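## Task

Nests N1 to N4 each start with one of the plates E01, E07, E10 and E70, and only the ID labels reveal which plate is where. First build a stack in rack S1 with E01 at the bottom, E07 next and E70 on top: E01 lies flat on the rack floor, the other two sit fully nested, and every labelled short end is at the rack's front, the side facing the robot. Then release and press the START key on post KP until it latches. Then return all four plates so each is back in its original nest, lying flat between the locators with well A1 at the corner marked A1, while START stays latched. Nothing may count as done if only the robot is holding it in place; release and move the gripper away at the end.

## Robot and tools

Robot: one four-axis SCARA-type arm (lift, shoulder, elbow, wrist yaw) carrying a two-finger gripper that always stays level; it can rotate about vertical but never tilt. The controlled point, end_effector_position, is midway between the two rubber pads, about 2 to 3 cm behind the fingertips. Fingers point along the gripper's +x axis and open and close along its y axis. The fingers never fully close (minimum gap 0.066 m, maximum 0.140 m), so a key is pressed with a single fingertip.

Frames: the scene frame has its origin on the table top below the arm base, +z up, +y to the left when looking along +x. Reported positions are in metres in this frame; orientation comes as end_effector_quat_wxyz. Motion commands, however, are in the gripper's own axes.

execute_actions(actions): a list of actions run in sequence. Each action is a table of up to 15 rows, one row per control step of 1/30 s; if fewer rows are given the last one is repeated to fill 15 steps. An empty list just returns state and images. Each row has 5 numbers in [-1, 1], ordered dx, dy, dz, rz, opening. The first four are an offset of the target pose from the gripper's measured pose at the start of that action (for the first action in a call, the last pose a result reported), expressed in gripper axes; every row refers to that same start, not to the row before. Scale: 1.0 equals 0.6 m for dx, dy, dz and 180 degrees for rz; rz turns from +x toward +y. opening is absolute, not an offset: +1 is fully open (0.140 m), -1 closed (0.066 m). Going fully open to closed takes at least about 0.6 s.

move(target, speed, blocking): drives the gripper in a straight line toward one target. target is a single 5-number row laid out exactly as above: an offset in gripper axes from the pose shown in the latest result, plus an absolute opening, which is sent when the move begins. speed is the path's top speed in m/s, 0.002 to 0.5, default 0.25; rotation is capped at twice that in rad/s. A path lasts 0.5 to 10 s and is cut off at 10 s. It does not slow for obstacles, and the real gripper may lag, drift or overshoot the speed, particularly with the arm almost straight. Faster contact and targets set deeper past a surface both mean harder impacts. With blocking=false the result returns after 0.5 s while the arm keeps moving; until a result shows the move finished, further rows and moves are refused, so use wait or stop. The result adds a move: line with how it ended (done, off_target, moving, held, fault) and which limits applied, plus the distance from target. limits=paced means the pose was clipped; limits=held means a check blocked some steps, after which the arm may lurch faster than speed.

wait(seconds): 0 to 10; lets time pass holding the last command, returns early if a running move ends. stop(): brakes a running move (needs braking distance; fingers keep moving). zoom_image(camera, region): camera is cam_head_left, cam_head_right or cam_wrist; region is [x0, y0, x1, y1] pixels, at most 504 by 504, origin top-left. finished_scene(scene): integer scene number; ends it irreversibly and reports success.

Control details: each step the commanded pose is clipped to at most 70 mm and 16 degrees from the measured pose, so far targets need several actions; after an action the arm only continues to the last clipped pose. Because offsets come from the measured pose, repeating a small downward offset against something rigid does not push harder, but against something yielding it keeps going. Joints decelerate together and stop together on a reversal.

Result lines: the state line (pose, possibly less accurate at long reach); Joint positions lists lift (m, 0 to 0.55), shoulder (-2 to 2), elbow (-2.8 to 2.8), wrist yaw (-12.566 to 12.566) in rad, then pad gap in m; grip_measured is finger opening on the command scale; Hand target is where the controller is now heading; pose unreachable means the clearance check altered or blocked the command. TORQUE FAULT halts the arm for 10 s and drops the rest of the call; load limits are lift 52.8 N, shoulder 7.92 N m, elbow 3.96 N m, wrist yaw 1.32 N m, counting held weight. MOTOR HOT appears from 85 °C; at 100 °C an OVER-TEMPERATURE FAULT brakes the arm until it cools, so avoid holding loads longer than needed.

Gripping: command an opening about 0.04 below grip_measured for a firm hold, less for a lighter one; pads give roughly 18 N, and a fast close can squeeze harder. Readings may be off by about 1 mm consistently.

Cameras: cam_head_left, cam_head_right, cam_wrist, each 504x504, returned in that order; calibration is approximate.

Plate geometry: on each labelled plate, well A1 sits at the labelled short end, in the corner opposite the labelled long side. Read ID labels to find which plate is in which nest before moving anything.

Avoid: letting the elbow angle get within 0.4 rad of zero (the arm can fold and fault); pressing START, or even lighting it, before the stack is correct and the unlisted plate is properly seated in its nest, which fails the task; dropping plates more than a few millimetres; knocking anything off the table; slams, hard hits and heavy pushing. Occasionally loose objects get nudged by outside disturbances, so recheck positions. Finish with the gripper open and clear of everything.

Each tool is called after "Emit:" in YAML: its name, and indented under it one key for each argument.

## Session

Emit:
execute_actions:
  actions: []

Scene clock: 0.00 s.
end_effector_position=(+0.5745, +0.4494, +0.3589) grip_measured=+1.00 end_effector_quat_wxyz=(+0.895, +0.000, +0.000, +0.447)
Joint positions: [ 0.354  1.258  2.184 -2.516  0.14 ]
Hand target: +0.574, +0.449, +0.359; +0.895, +0.000, +0.000, +0.447
camera_calibration (this result's frames):
cam_wrist: T_world_to_cam=[[0.802372, -0.596823, -0.0014632, -0.182216], [-0.359658, -0.481566, -0.799212, 0.697713], [0.476284, 0.641792, -0.601047, -0.250409], [0, 0, 0, 1]] pos_world=[0.516409, 0.387954, 0.406847]

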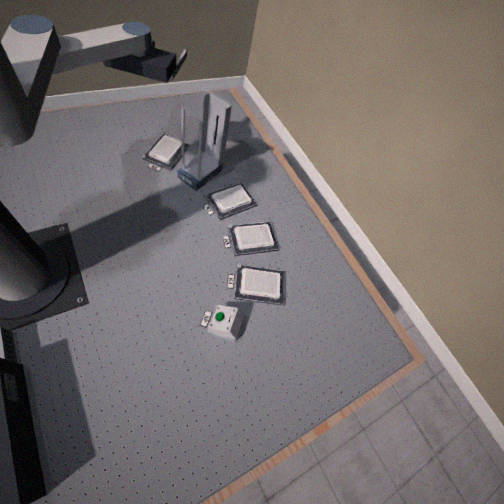

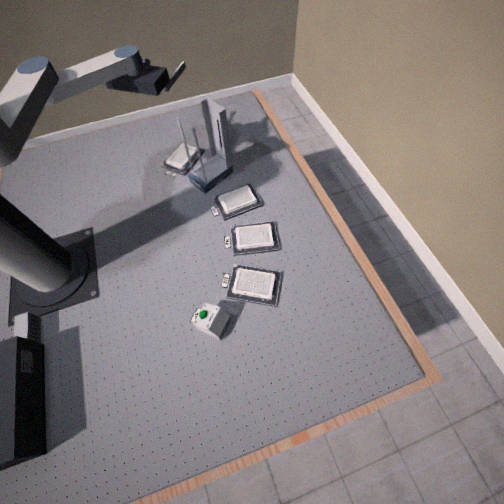

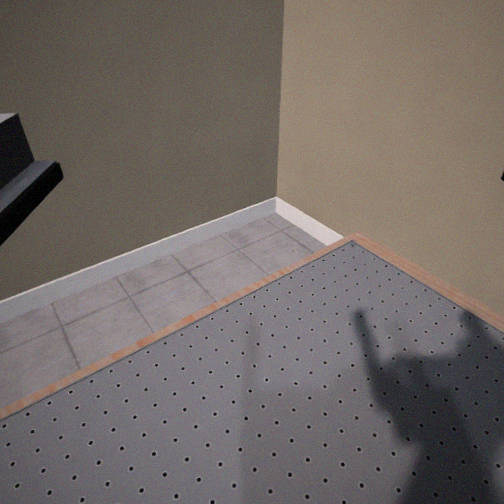

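Emit:
zoom_image:
  camera: "cam_head_left"
  region: [130, 85, 310, 350]

Emit:
zoom_image:
  camera: "cam_head_left"
  region: [190, 175, 300, 345]

Emit:
zoom_image:
  camera: "cam_head_left"
  region: [135, 90, 245, 200]

Region (130, 85, 310, 350) of cam_head_left's 504x504 image, scaled by 1.902, with more detail than that image has; it fills the left 342 columns of this view, and the rest is white.

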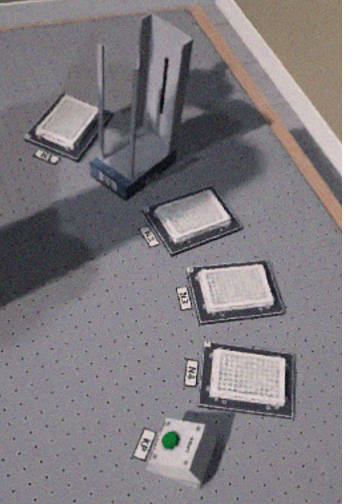

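Region (190, 175, 300, 345) of cam_head_left's 504x504 image, scaled by 2.965, with more detail than that image has; it fills the left 326 columns of this view, and the rest is white.

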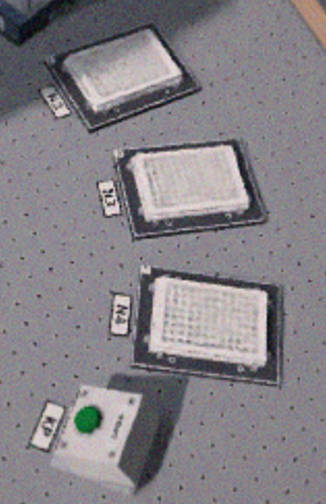

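Region (135, 90, 245, 200) of cam_head_left's 504x504 image, scaled by 4.582, with more detail than that image has.

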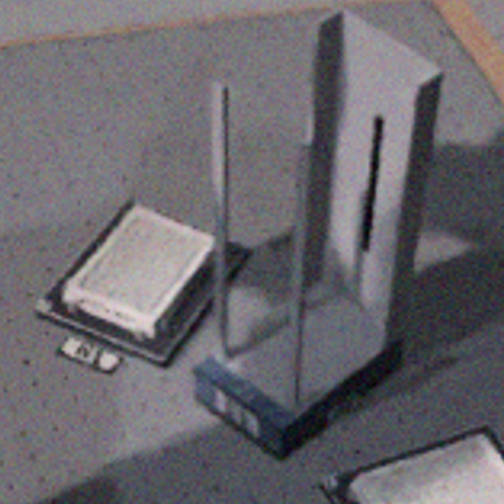

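Emit:
move:
  target: [-0.4578, -0.0137, -0.2648, -0.0837, 1.0]
  speed: 0.4

Scene clock: 17.13 s.
end_effector_position=(+0.4159, +0.2247, +0.2000) grip_measured=+1.00 end_effector_quat_wxyz=(+0.946, +0.000, +0.000, +0.325)
Joint positions: [ 0.195  1.822  0.735 -1.893  0.14 ]
Hand target: +0.416, +0.225, +0.200; +0.946, +0.000, +0.000, +0.325
Off the commanded pose: 0.000 m, 0 deg.
move: done
camera_calibration (this result's frames):
cam_wrist: T_world_to_cam=[[0.619429, -0.785051, -0.0014632, -0.0709009], [-0.472578, -0.371389, -0.799212, 0.427681], [0.626879, 0.495747, -0.601047, -0.156068], [0, 0, 0, 1]] pos_world=[0.343866, 0.180545, 0.2479]

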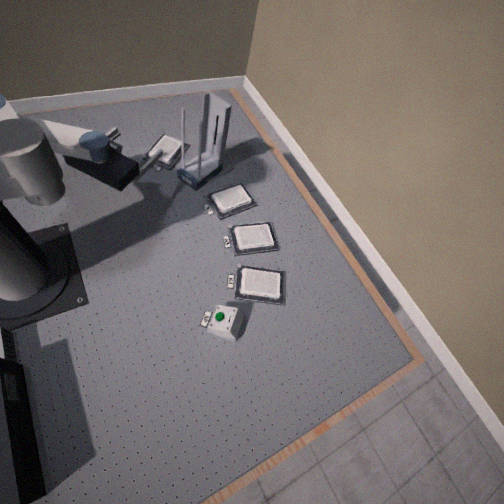

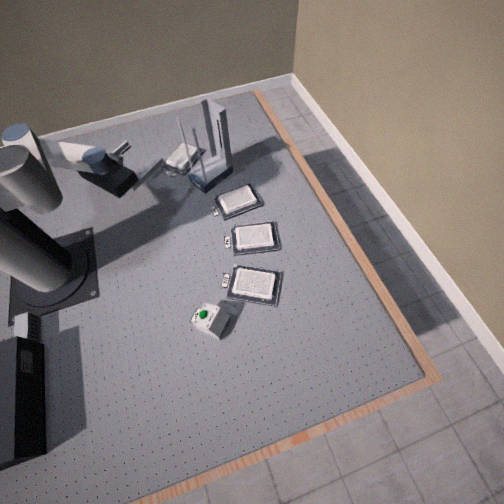

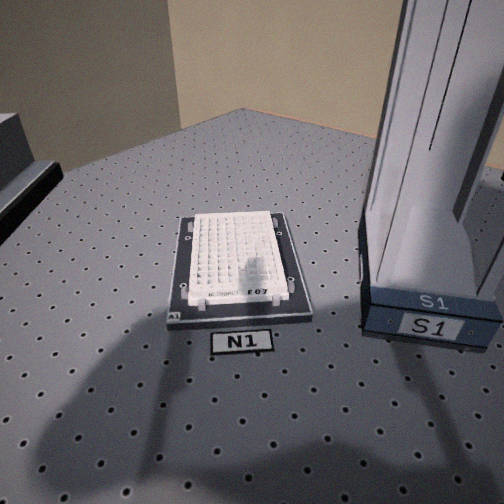

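Emit:
zoom_image:
  camera: "cam_wrist"
  region: [155, 200, 325, 360]

Emit:
zoom_image:
  camera: "cam_wrist"
  region: [340, 190, 504, 360]

Region (155, 200, 325, 360) of cam_wrist's 504x504 image, scaled by 2.965, with more detail than that image has; it fills the top 474 rows of this view, and the rest is white.

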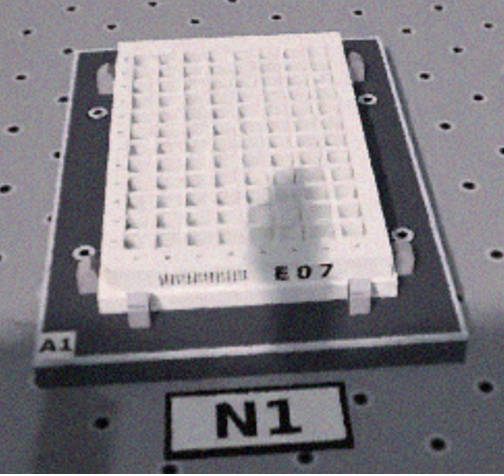

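Region (340, 190, 504, 360) of cam_wrist's 504x504 image, scaled by 2.965, with more detail than that image has; it fills the left 486 columns of this view, and the rest is white.

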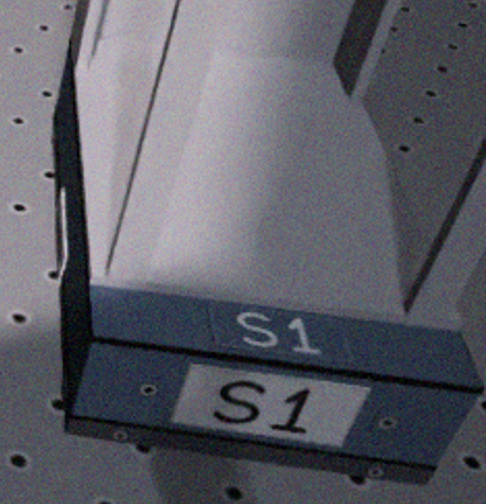

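Emit:
move:
  target: [-0.2138, -0.5063, -0.0167, -0.30, 1.0]
  speed: 0.4

Scene clock: 37.90 s.
end_effector_position=(+0.5018, -0.0935, +0.1900) grip_measured=+1.00 end_effector_quat_wxyz=(+0.990, +0.000, +0.000, -0.139)
Joint positions: [ 0.185  0.719  0.775 -1.774  0.14 ]
Hand target: +0.502, -0.093, +0.190; +0.990, +0.000, +0.000, -0.139
Off the commanded pose: 0.000 m, 0 deg.
move: done
camera_calibration (this result's frames):
cam_wrist: T_world_to_cam=[[-0.270857, -0.962618, -0.0014632, 0.0562238], [-0.578264, 0.163924, -0.799212, 0.44519], [0.769576, -0.215626, -0.601047, -0.19624], [0, 0, 0, 1]] pos_world=[0.423687, -0.0611695, 0.237934]

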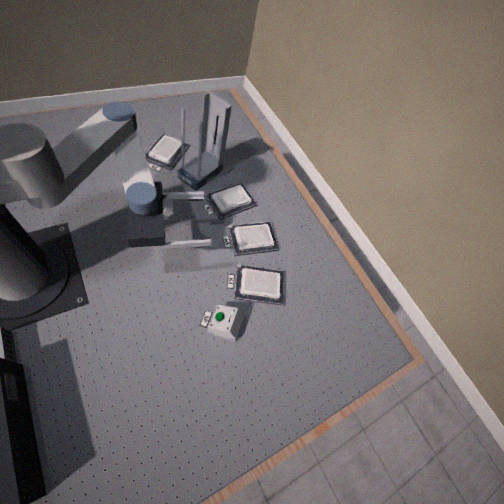

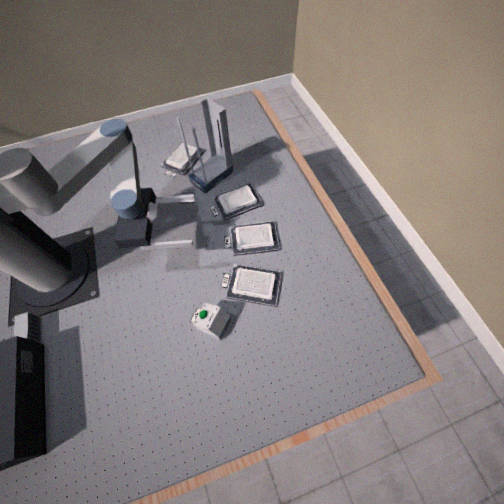

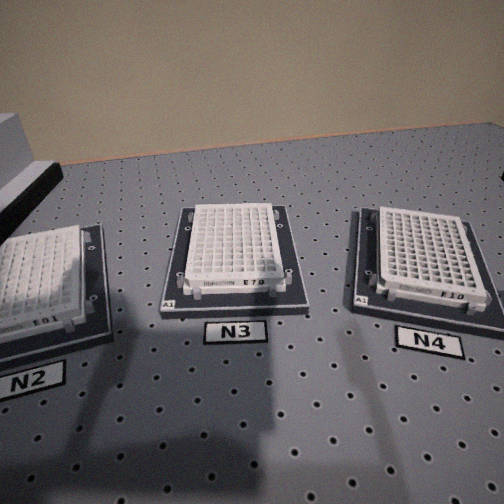

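Emit:
execute_actions:
  actions: []

Scene clock: 48.30 s.
end_effector_position=(+0.5018, -0.0935, +0.1900) grip_measured=+1.00 end_effector_quat_wxyz=(+0.990, +0.000, +0.000, -0.139)
Joint positions: [ 0.185  0.719  0.775 -1.774  0.14 ]
Hand target: +0.502, -0.093, +0.190; +0.990, +0.000, +0.000, -0.139
Off the commanded pose: 0.000 m, 0 deg.
camera_calibration (this result's frames):
cam_wrist: T_world_to_cam=[[-0.270889, -0.96261, -0.0014632, 0.0562409], [-0.578258, 0.163943, -0.799212, 0.445178], [0.769569, -0.215652, -0.601047, -0.196224], [0, 0, 0, 1]] pos_world=[0.423671, -0.0611618, 0.237934]

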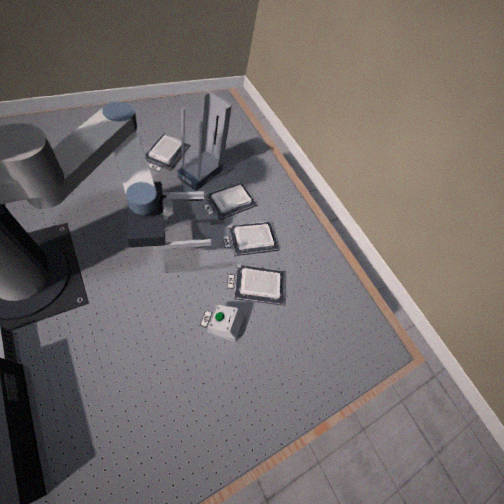

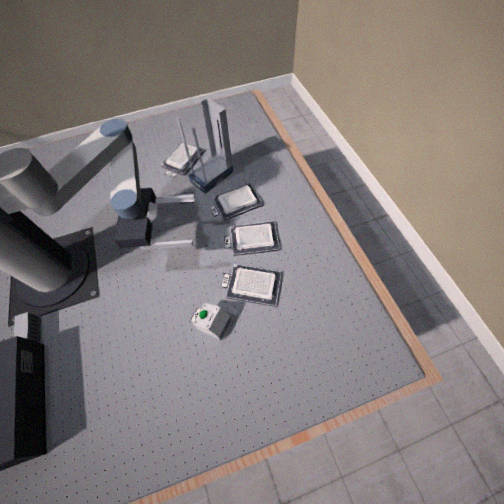

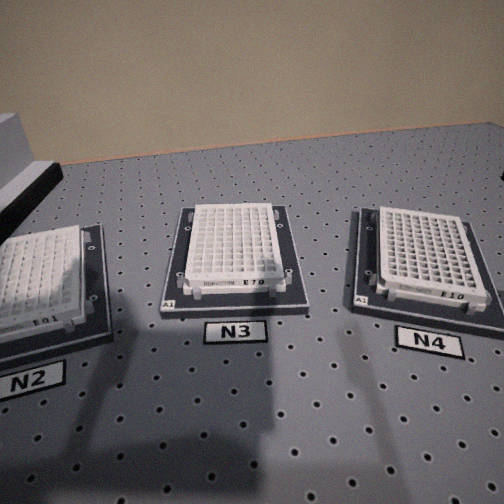

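Emit:
move:
  target: [0.0986, 0.2517, -0.15, 0.1169, 0.0]
  speed: 0.3

Scene clock: 53.60 s.
end_effector_position=(+0.6003, +0.0355, +0.1000) grip_measured=+0.00 end_effector_quat_wxyz=(+0.999, +0.000, +0.000, +0.044)
Joint positions: [ 0.095  0.955  1.159 -2.026  0.103]
Hand target: +0.600, +0.035, +0.100; +0.999, +0.000, +0.000, +0.044
Off the commanded pose: 0.000 m, 0 deg.
move: done
camera_calibration (this result's frames):
cam_wrist: T_world_to_cam=[[0.0934279, -0.995625, -0.0014632, -0.0106019], [-0.598528, -0.0549904, -0.799212, 0.428974], [0.795635, 0.0755445, -0.601047, -0.324364], [0, 0, 0, 1]] pos_world=[0.515818, 0.0375378, 0.147867]

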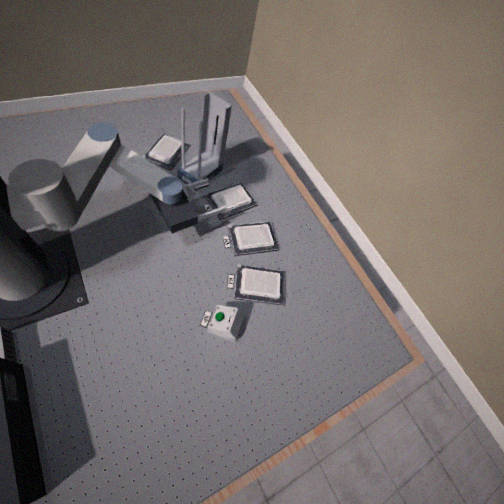

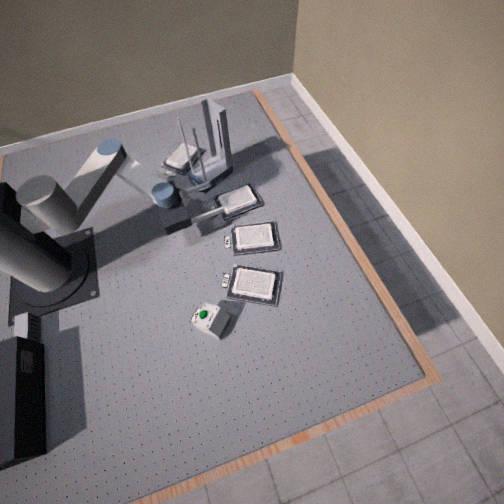

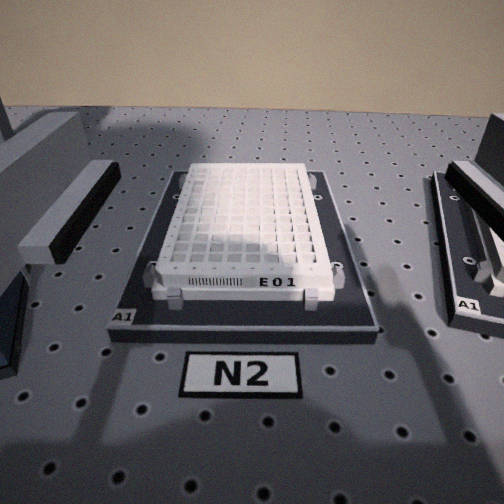

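Emit:
zoom_image:
  camera: "cam_wrist"
  region: [100, 140, 400, 350]

Region (100, 140, 400, 350) of cam_wrist's 504x504 image, scaled by 1.680, with more detail than that image has; it fills the top 353 rows of this view, and the rest is white.

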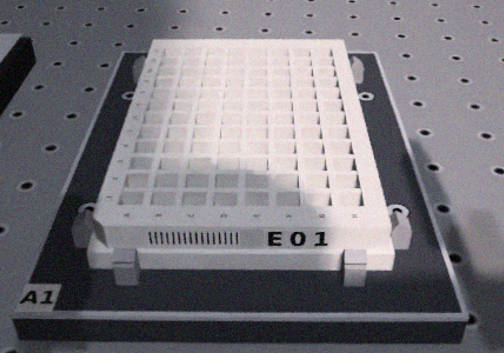

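Emit:
move:
  target: [0.1275, 0.0231, -0.0583, -0.0016, 0.0]
  speed: 0.2

Scene clock: 72.70 s.
end_effector_position=(+0.6753, +0.0561, +0.0649) grip_measured=+0.00 end_effector_quat_wxyz=(+0.999, +0.000, +0.000, +0.042)
Joint positions: [ 0.06   0.843  1.542 -2.302  0.103]
Hand target: +0.675, +0.056, +0.065; +0.999, +0.000, +0.000, +0.042
Off the commanded pose: 0.000 m, 0 deg.
move: done
camera_calibration (this result's frames):
cam_wrist: T_world_to_cam=[[0.0888608, -0.996043, -0.0014632, 0.00601401], [-0.598774, -0.0522449, -0.799212, 0.447014], [0.795973, 0.0718948, -0.601047, -0.406703], [0, 0, 0, 1]] pos_world=[0.590851, 0.0585842, 0.112821]

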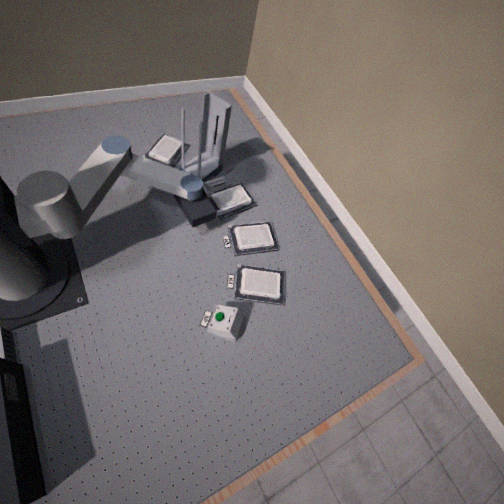

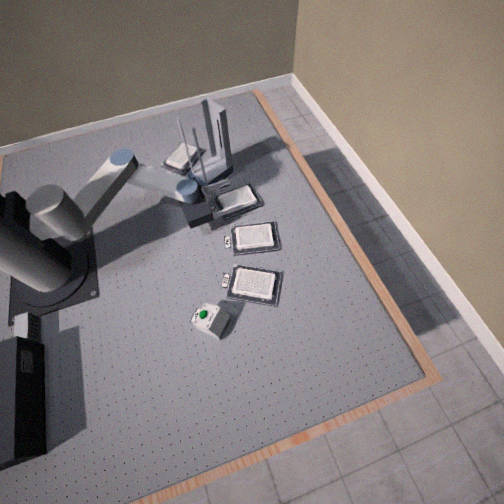

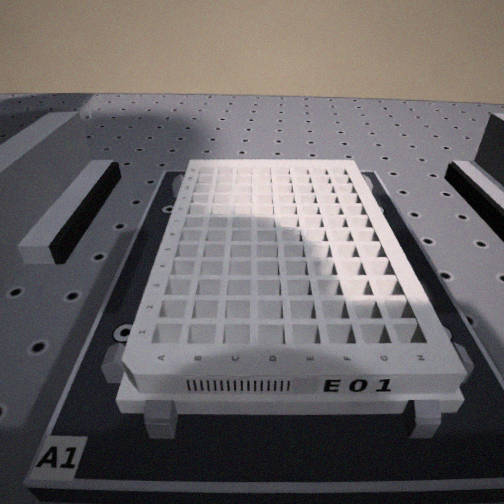

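Emit:
zoom_image:
  camera: "cam_wrist"
  region: [90, 320, 500, 450]

Emit:
zoom_image:
  camera: "cam_wrist"
  region: [150, 140, 400, 210]

Region (90, 320, 500, 450) of cam_wrist's 504x504 image, scaled by 1.229, with more detail than that image has; it fills the top 160 rows of this view, and the rest is white.

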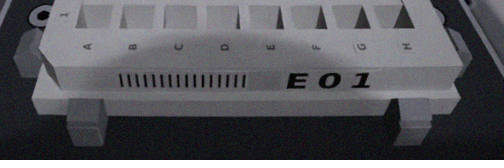

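Region (150, 140, 400, 210) of cam_wrist's 504x504 image, scaled by 2.016, with more detail than that image has; it fills the top 141 rows of this view, and the rest is white.

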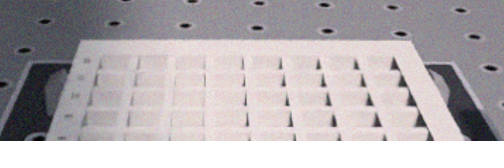

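Emit:
zoom_image:
  camera: "cam_wrist"
  region: [80, 320, 200, 440]

Emit:
zoom_image:
  camera: "cam_wrist"
  region: [384, 320, 504, 440]

Region (80, 320, 200, 440) of cam_wrist's 504x504 image, scaled by 4.200, with more detail than that image has.

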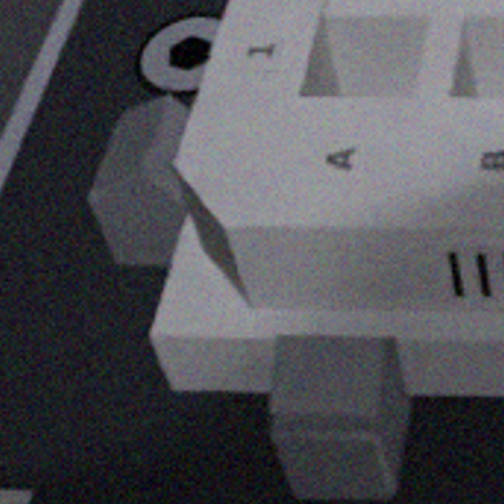

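Region (384, 320, 504, 440) of cam_wrist's 504x504 image, scaled by 4.200, with more detail than that image has.

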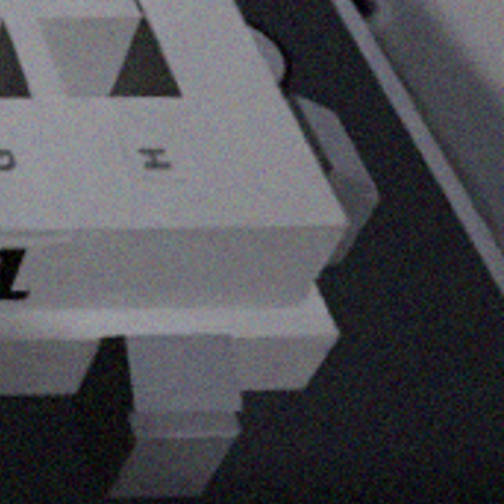

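Emit:
move:
  target: [0.0328, 0.0, -0.0507, 0.0, 0.0]
  speed: 0.08

Emit:
execute_actions:
  actions:
    - [[0,0,0,0,-0.08],[0,0,0,0,-0.16],[0,0,0,0,-0.24],[0,0,0,0,-0.32],[0,0,0,0,-0.38],[0,0,0,0,-0.44],[0,0,0,0,-0.48],[0,0,0,0,-0.51],[0,0,0,0,-0.53],[0,0,0,0,-0.55],[0,0,0,0,-0.57],[0,0,0,0,-0.59],[0,0,0,0,-0.61],[0,0,0,0,-0.61],[0,0,0,0,-0.61]]

Scene clock: 107.20 s.
end_effector_position=(+0.6950, +0.0578, +0.0344) grip_measured=+0.00 end_effector_quat_wxyz=(+0.999, +0.000, +0.000, +0.042)
Joint positions: [ 0.029  0.795  1.652 -2.363  0.103]
Hand target: +0.695, +0.058, +0.035; +0.999, +0.000, +0.000, +0.042
Off the commanded pose: 0.000 m, 0 deg.
move: done
camera_calibration (this result's frames):
cam_wrist: T_world_to_cam=[[0.089143, -0.996018, -0.0014632, 0.00572851], [-0.598759, -0.0524145, -0.799212, 0.434477], [0.795953, 0.0721203, -0.601047, -0.440753], [0, 0, 0, 1]] pos_world=[0.610455, 0.0602658, 0.0823341]

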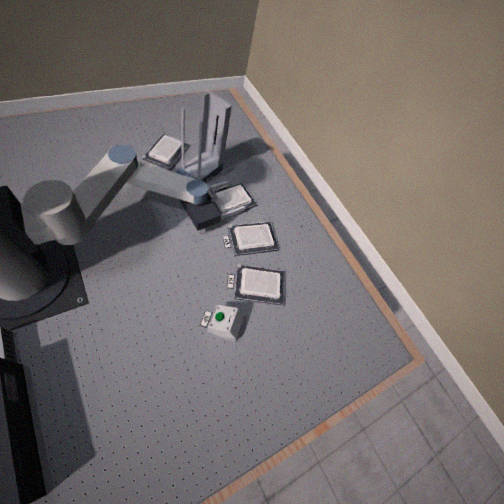

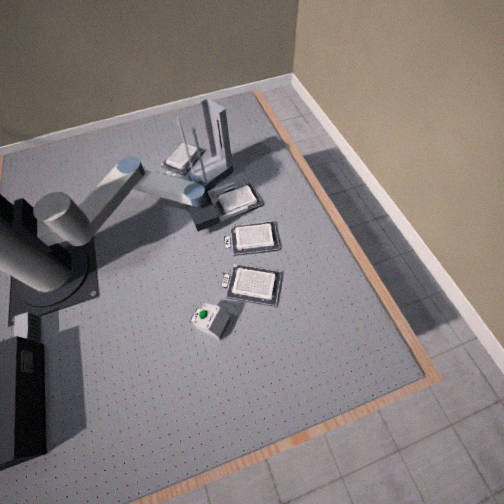

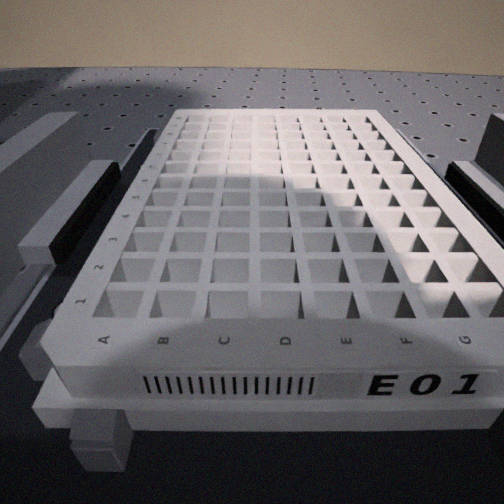

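Scene clock: 107.70 s.
end_effector_position=(+0.6950, +0.0578, +0.0344) grip_measured=-0.56 end_effector_quat_wxyz=(+0.999, +0.000, +0.000, +0.042)
Joint positions: [ 0.029  0.795  1.652 -2.363  0.082]
Hand target: +0.695, +0.058, +0.034; +0.999, +0.000, +0.000, +0.042
Off the commanded pose: 0.000 m, 0 deg.
camera_calibration (this result's frames):
cam_wrist: T_world_to_cam=[[0.0891647, -0.996016, -0.0014632, 0.00571678], [-0.598758, -0.0524275, -0.799212, 0.434477], [0.795951, 0.0721376, -0.601047, -0.440753], [0, 0, 0, 1]] pos_world=[0.610455, 0.0602675, 0.0823342]

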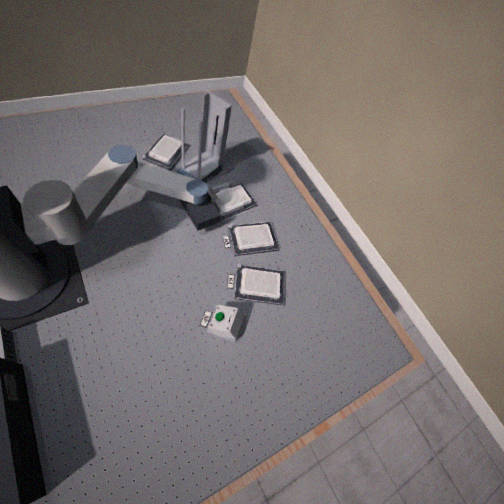

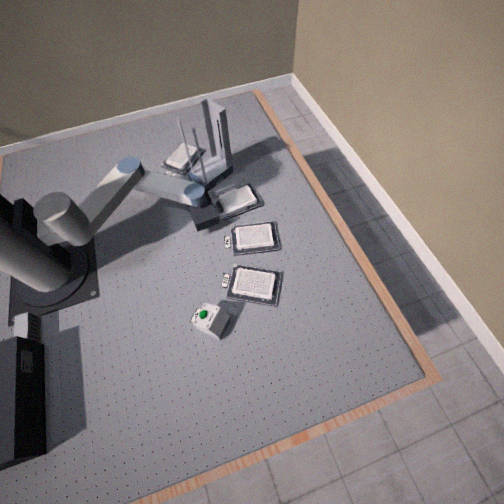

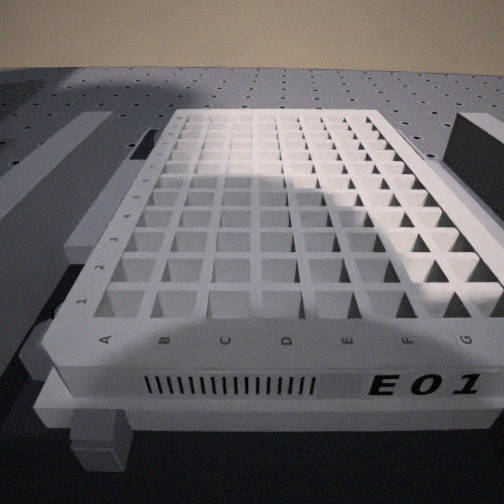

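Emit:
move:
  target: [0.0, 0.0, 0.486, 0.0, -0.61]
  speed: 0.35

Scene clock: 112.37 s.
end_effector_position=(+0.6950, +0.0579, +0.3261) grip_measured=-0.56 end_effector_quat_wxyz=(+0.999, +0.000, +0.000, +0.042)
Joint positions: [ 0.321  0.795  1.652 -2.363  0.082]
Hand target: +0.695, +0.058, +0.326; +0.999, +0.000, +0.000, +0.042
Off the commanded pose: 0.000 m, 0 deg.
move: done
camera_calibration (this result's frames):
cam_wrist: T_world_to_cam=[[0.0892077, -0.996012, -0.0014632, 0.00612543], [-0.598756, -0.0524534, -0.799212, 0.667576], [0.795948, 0.072172, -0.601047, -0.265462], [0, 0, 0, 1]] pos_world=[0.610463, 0.0602766, 0.373988]

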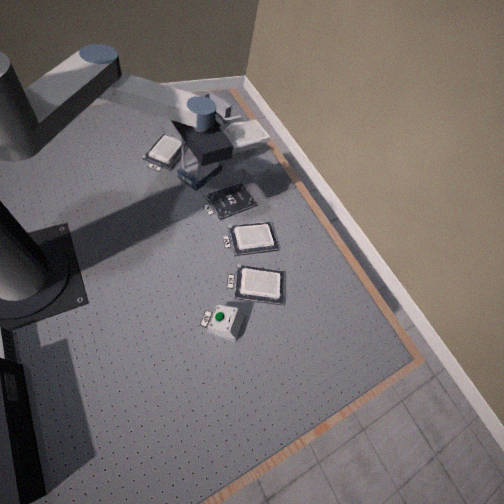

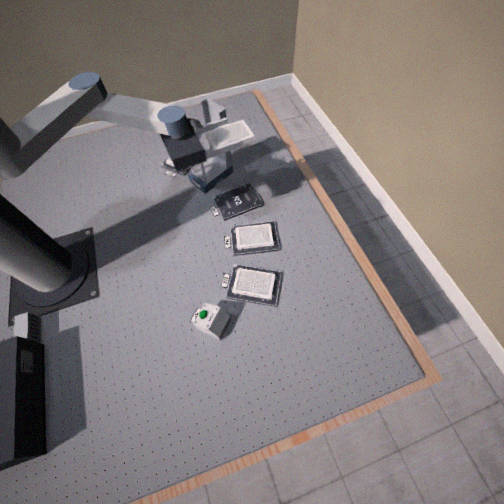

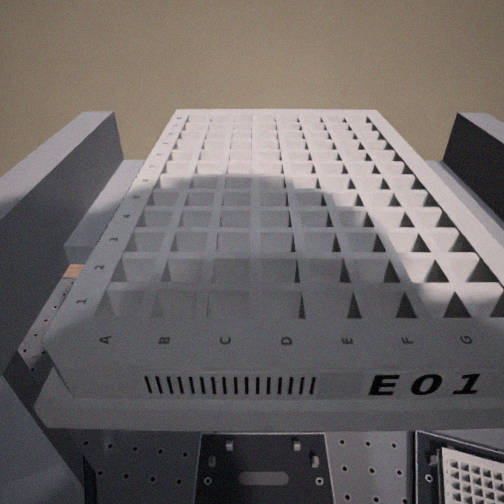

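Emit:
move:
  target: [-0.0581, 0.2827, 0.0233, 0.1177, -0.61]
  speed: 0.25

Scene clock: 117.73 s.
end_effector_position=(+0.6459, +0.2241, +0.3401) grip_measured=-0.56 end_effector_quat_wxyz=(+0.974, +0.000, +0.000, +0.225)
Joint positions: [ 0.335  1.119  1.642 -2.306  0.082]
Hand target: +0.646, +0.224, +0.340; +0.974, +0.000, +0.000, +0.225
Off the commanded pose: 0.000 m, 0 deg.
move: done
camera_calibration (this result's frames):
cam_wrist: T_world_to_cam=[[0.443711, -0.896169, -0.0014632, -0.0752498], [-0.53916, -0.265644, -0.799212, 0.667359], [0.71584, 0.355408, -0.601047, -0.241745], [0, 0, 0, 1]] pos_world=[0.566253, 0.195761, 0.387951]

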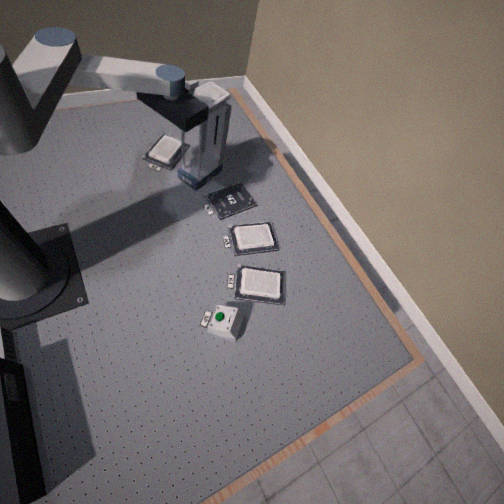

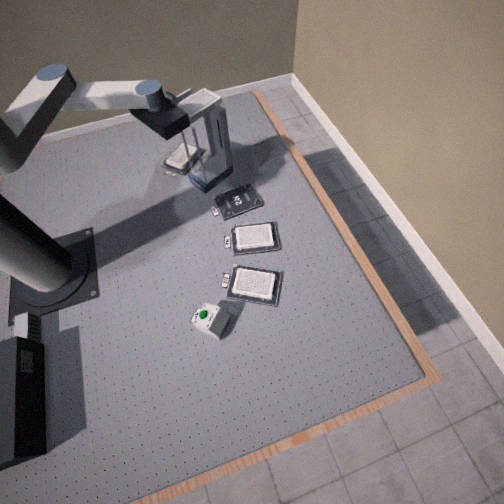

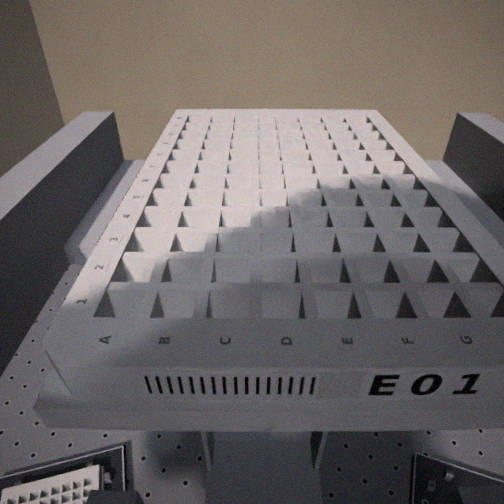

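Emit:
move:
  target: [0.0, 0.0, -0.0335, 0.0, -0.61]
  speed: 0.05

Scene clock: 125.47 s.
end_effector_position=(+0.6459, +0.2241, +0.3199) grip_measured=-0.56 end_effector_quat_wxyz=(+0.974, +0.000, +0.000, +0.225)
Joint positions: [ 0.315  1.119  1.642 -2.306  0.082]
Hand target: +0.646, +0.224, +0.320; +0.974, +0.000, +0.000, +0.225
Off the commanded pose: 0.000 m, 0 deg.
move: done
camera_calibration (this result's frames):
cam_wrist: T_world_to_cam=[[0.44362, -0.896214, -0.0014632, -0.0752495], [-0.539187, -0.265589, -0.799212, 0.651231], [0.715876, 0.355336, -0.601047, -0.253873], [0, 0, 0, 1]] pos_world=[0.566258, 0.19573, 0.367772]

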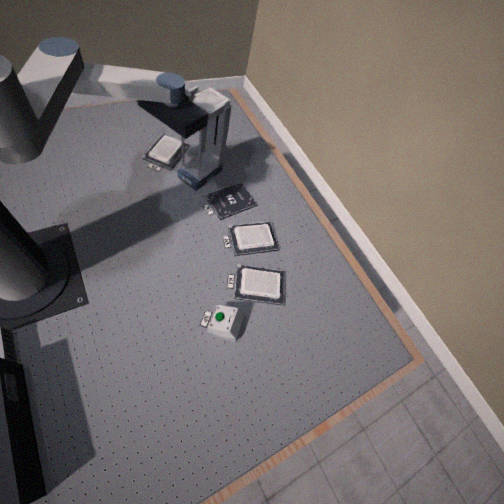

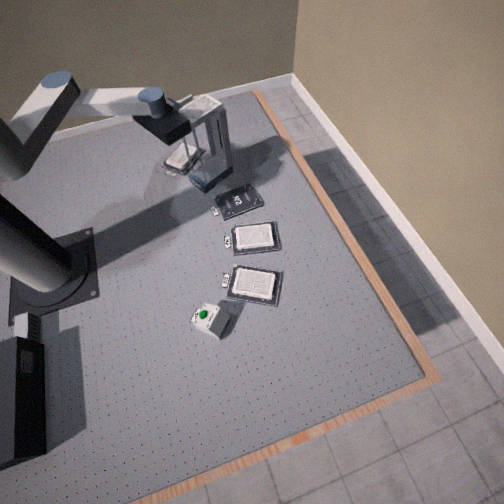

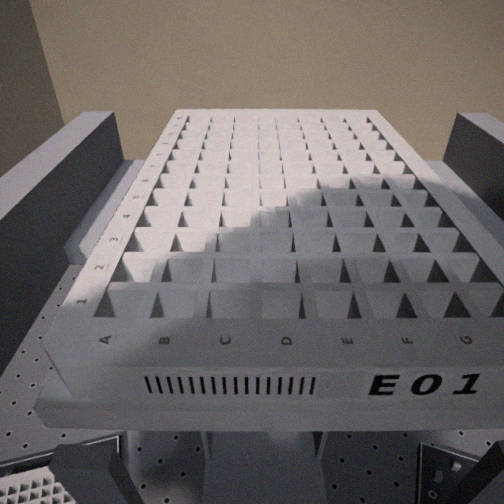

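Emit:
zoom_image:
  camera: "cam_wrist"
  region: [0, 380, 504, 504]

Emit:
zoom_image:
  camera: "cam_wrist"
  region: [20, 400, 170, 504]

Region (0, 380, 504, 504) of cam_wrist's 504x504 image, scaled by 1.000; it fills the top 124 rows of this view, and the rest is white.

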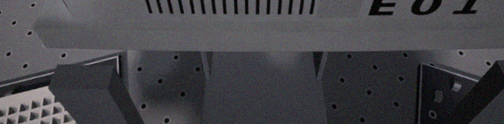

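Region (20, 400, 170, 504) of cam_wrist's 504x504 image, scaled by 3.360, with more detail than that image has; it fills the top 349 rows of this view, and the rest is white.

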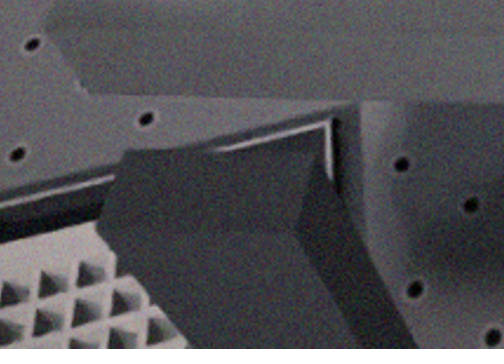

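Emit:
zoom_image:
  camera: "cam_wrist"
  region: [404, 404, 504, 504]

Emit:
zoom_image:
  camera: "cam_wrist"
  region: [170, 420, 360, 504]

Region (404, 404, 504, 504) of cam_wrist's 504x504 image, scaled by 5.040, with more detail than that image has.

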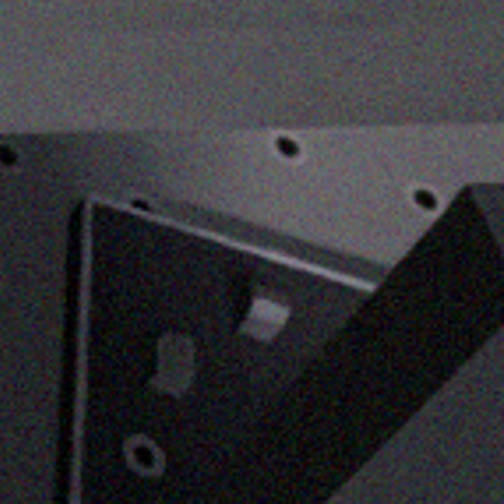

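Region (170, 420, 360, 504) of cam_wrist's 504x504 image, scaled by 2.653, with more detail than that image has; it fills the top 223 rows of this view, and the rest is white.

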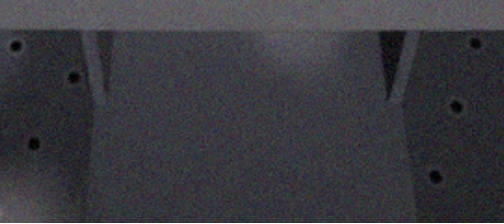

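Emit:
move:
  target: [0.0017, 0.0012, -0.005, 0.0032, -0.61]
  speed: 0.03

Scene clock: 152.10 s.
end_effector_position=(+0.6465, +0.2251, +0.3169) grip_measured=-0.56 end_effector_quat_wxyz=(+0.973, +0.000, +0.000, +0.230)
Joint positions: [ 0.312  1.115  1.648 -2.298  0.082]
Hand target: +0.647, +0.225, +0.317; +0.973, +0.000, +0.000, +0.230
Off the commanded pose: 0.000 m, 0 deg.
move: done
camera_calibration (this result's frames):
cam_wrist: T_world_to_cam=[[0.452355, -0.891837, -0.0014632, -0.081181], [-0.536566, -0.270844, -0.799212, 0.648941], [0.712371, 0.362313, -0.601047, -0.25576], [0, 0, 0, 1]] pos_world=[0.567118, 0.196027, 0.364799]

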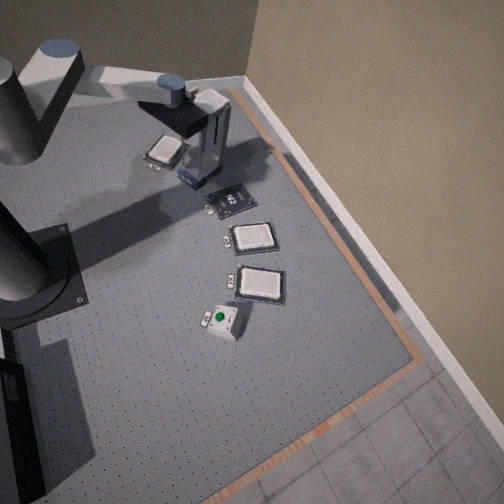

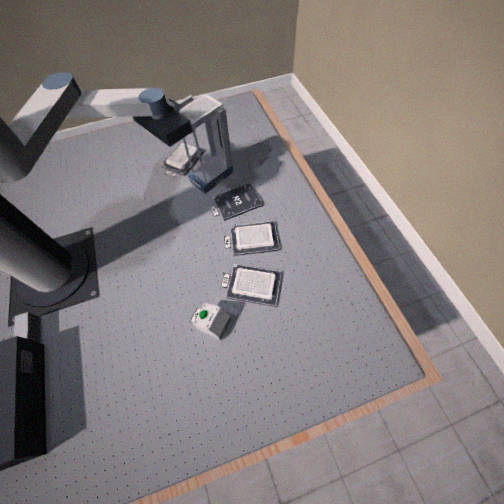

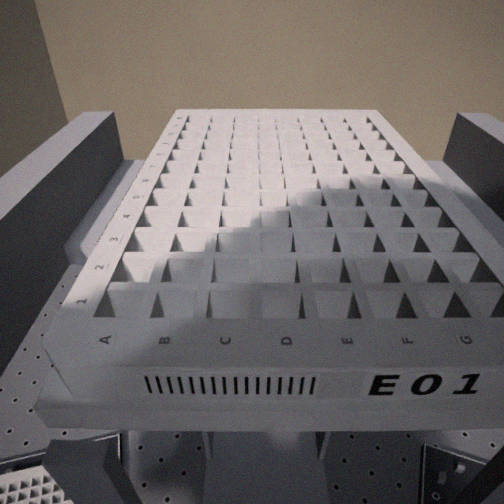

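Emit:
zoom_image:
  camera: "cam_wrist"
  region: [20, 400, 170, 504]

Emit:
zoom_image:
  camera: "cam_wrist"
  region: [170, 420, 360, 504]

Region (20, 400, 170, 504) of cam_wrist's 504x504 image, scaled by 3.360, with more detail than that image has; it fills the top 349 rows of this view, and the rest is white.

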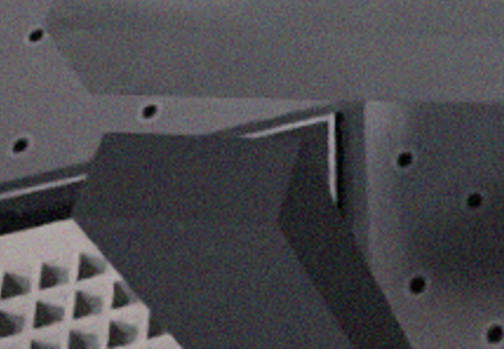

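Region (170, 420, 360, 504) of cam_wrist's 504x504 image, scaled by 2.653, with more detail than that image has; it fills the top 223 rows of this view, and the rest is white.

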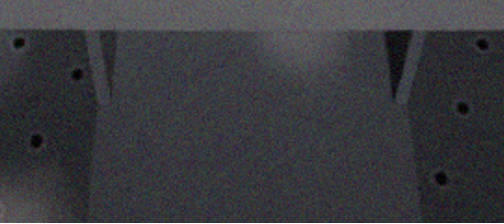

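Emit:
move:
  target: [0.0007, 0.0, -0.035, 0.0, -0.61]
  speed: 0.04

Scene clock: 156.77 s.
end_effector_position=(+0.6468, +0.2254, +0.2958) grip_measured=-0.56 end_effector_quat_wxyz=(+0.973, +0.000, +0.000, +0.230)
Joint positions: [ 0.291  1.114  1.65  -2.299  0.082]
Hand target: +0.647, +0.225, +0.296; +0.973, +0.000, +0.000, +0.230
Off the commanded pose: 0.000 m, 0 deg.
move: done
camera_calibration (this result's frames):
cam_wrist: T_world_to_cam=[[0.452586, -0.89172, -0.0014632, -0.0813182], [-0.536496, -0.270983, -0.799212, 0.632315], [0.712277, 0.362497, -0.601047, -0.268724], [0, 0, 0, 1]] pos_world=[0.567443, 0.196245, 0.343719]

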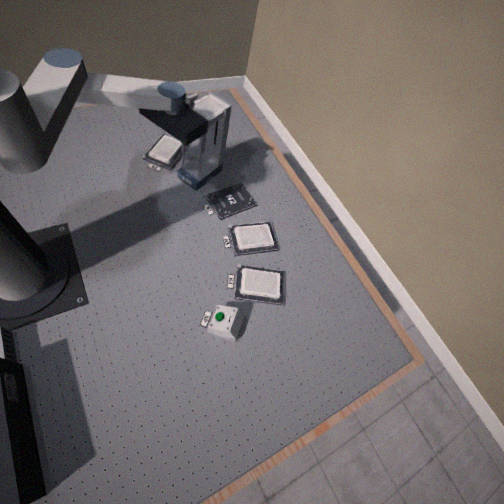

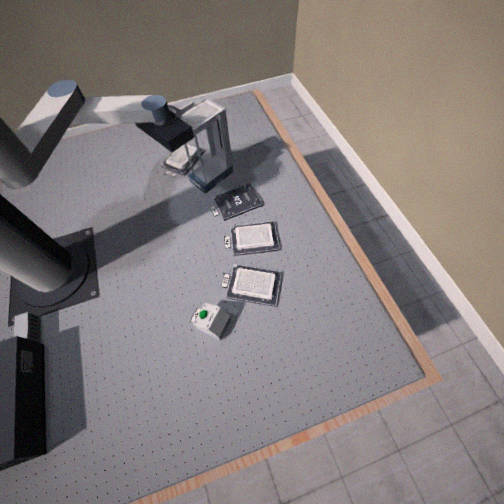

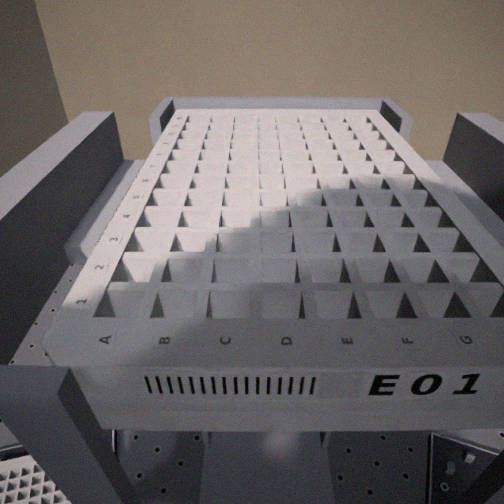

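Emit:
move:
  target: [0.0, 0.0, -0.373, 0.0, -0.61]
  speed: 0.3

Scene clock: 160.27 s.
end_effector_position=(+0.6468, +0.2254, +0.0719) grip_measured=-0.56 end_effector_quat_wxyz=(+0.973, +0.000, +0.000, +0.230)
Joint positions: [ 0.067  1.114  1.65  -2.299  0.082]
Hand target: +0.647, +0.225, +0.072; +0.973, +0.000, +0.000, +0.230
Off the commanded pose: 0.000 m, 0 deg.
move: done
camera_calibration (this result's frames):
cam_wrist: T_world_to_cam=[[0.452544, -0.891741, -0.0014632, -0.0816297], [-0.536509, -0.270958, -0.799212, 0.453386], [0.712294, 0.362464, -0.601047, -0.403284], [0, 0, 0, 1]] pos_world=[0.567443, 0.196232, 0.11984]

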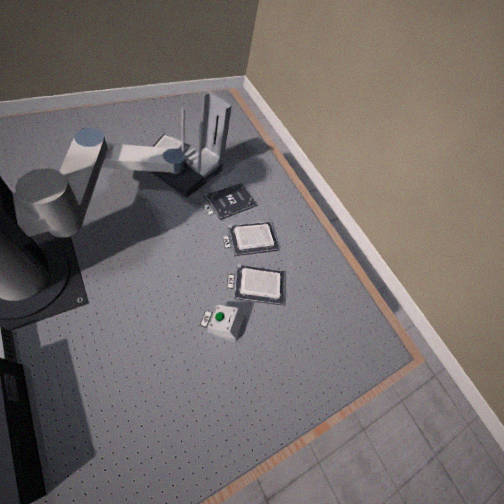

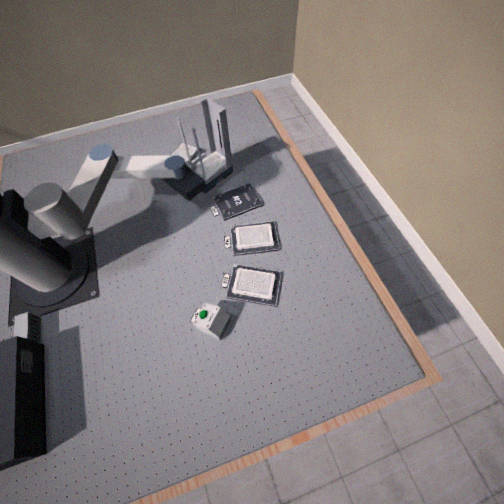

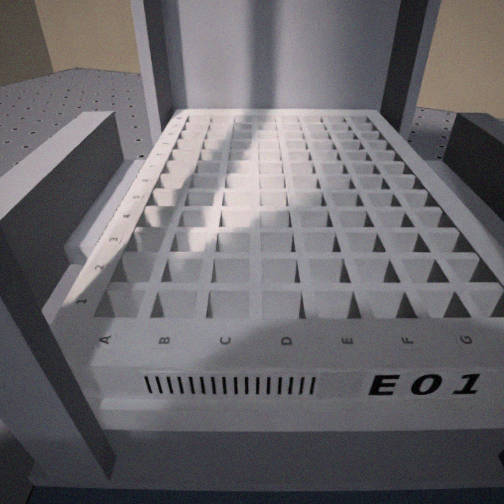

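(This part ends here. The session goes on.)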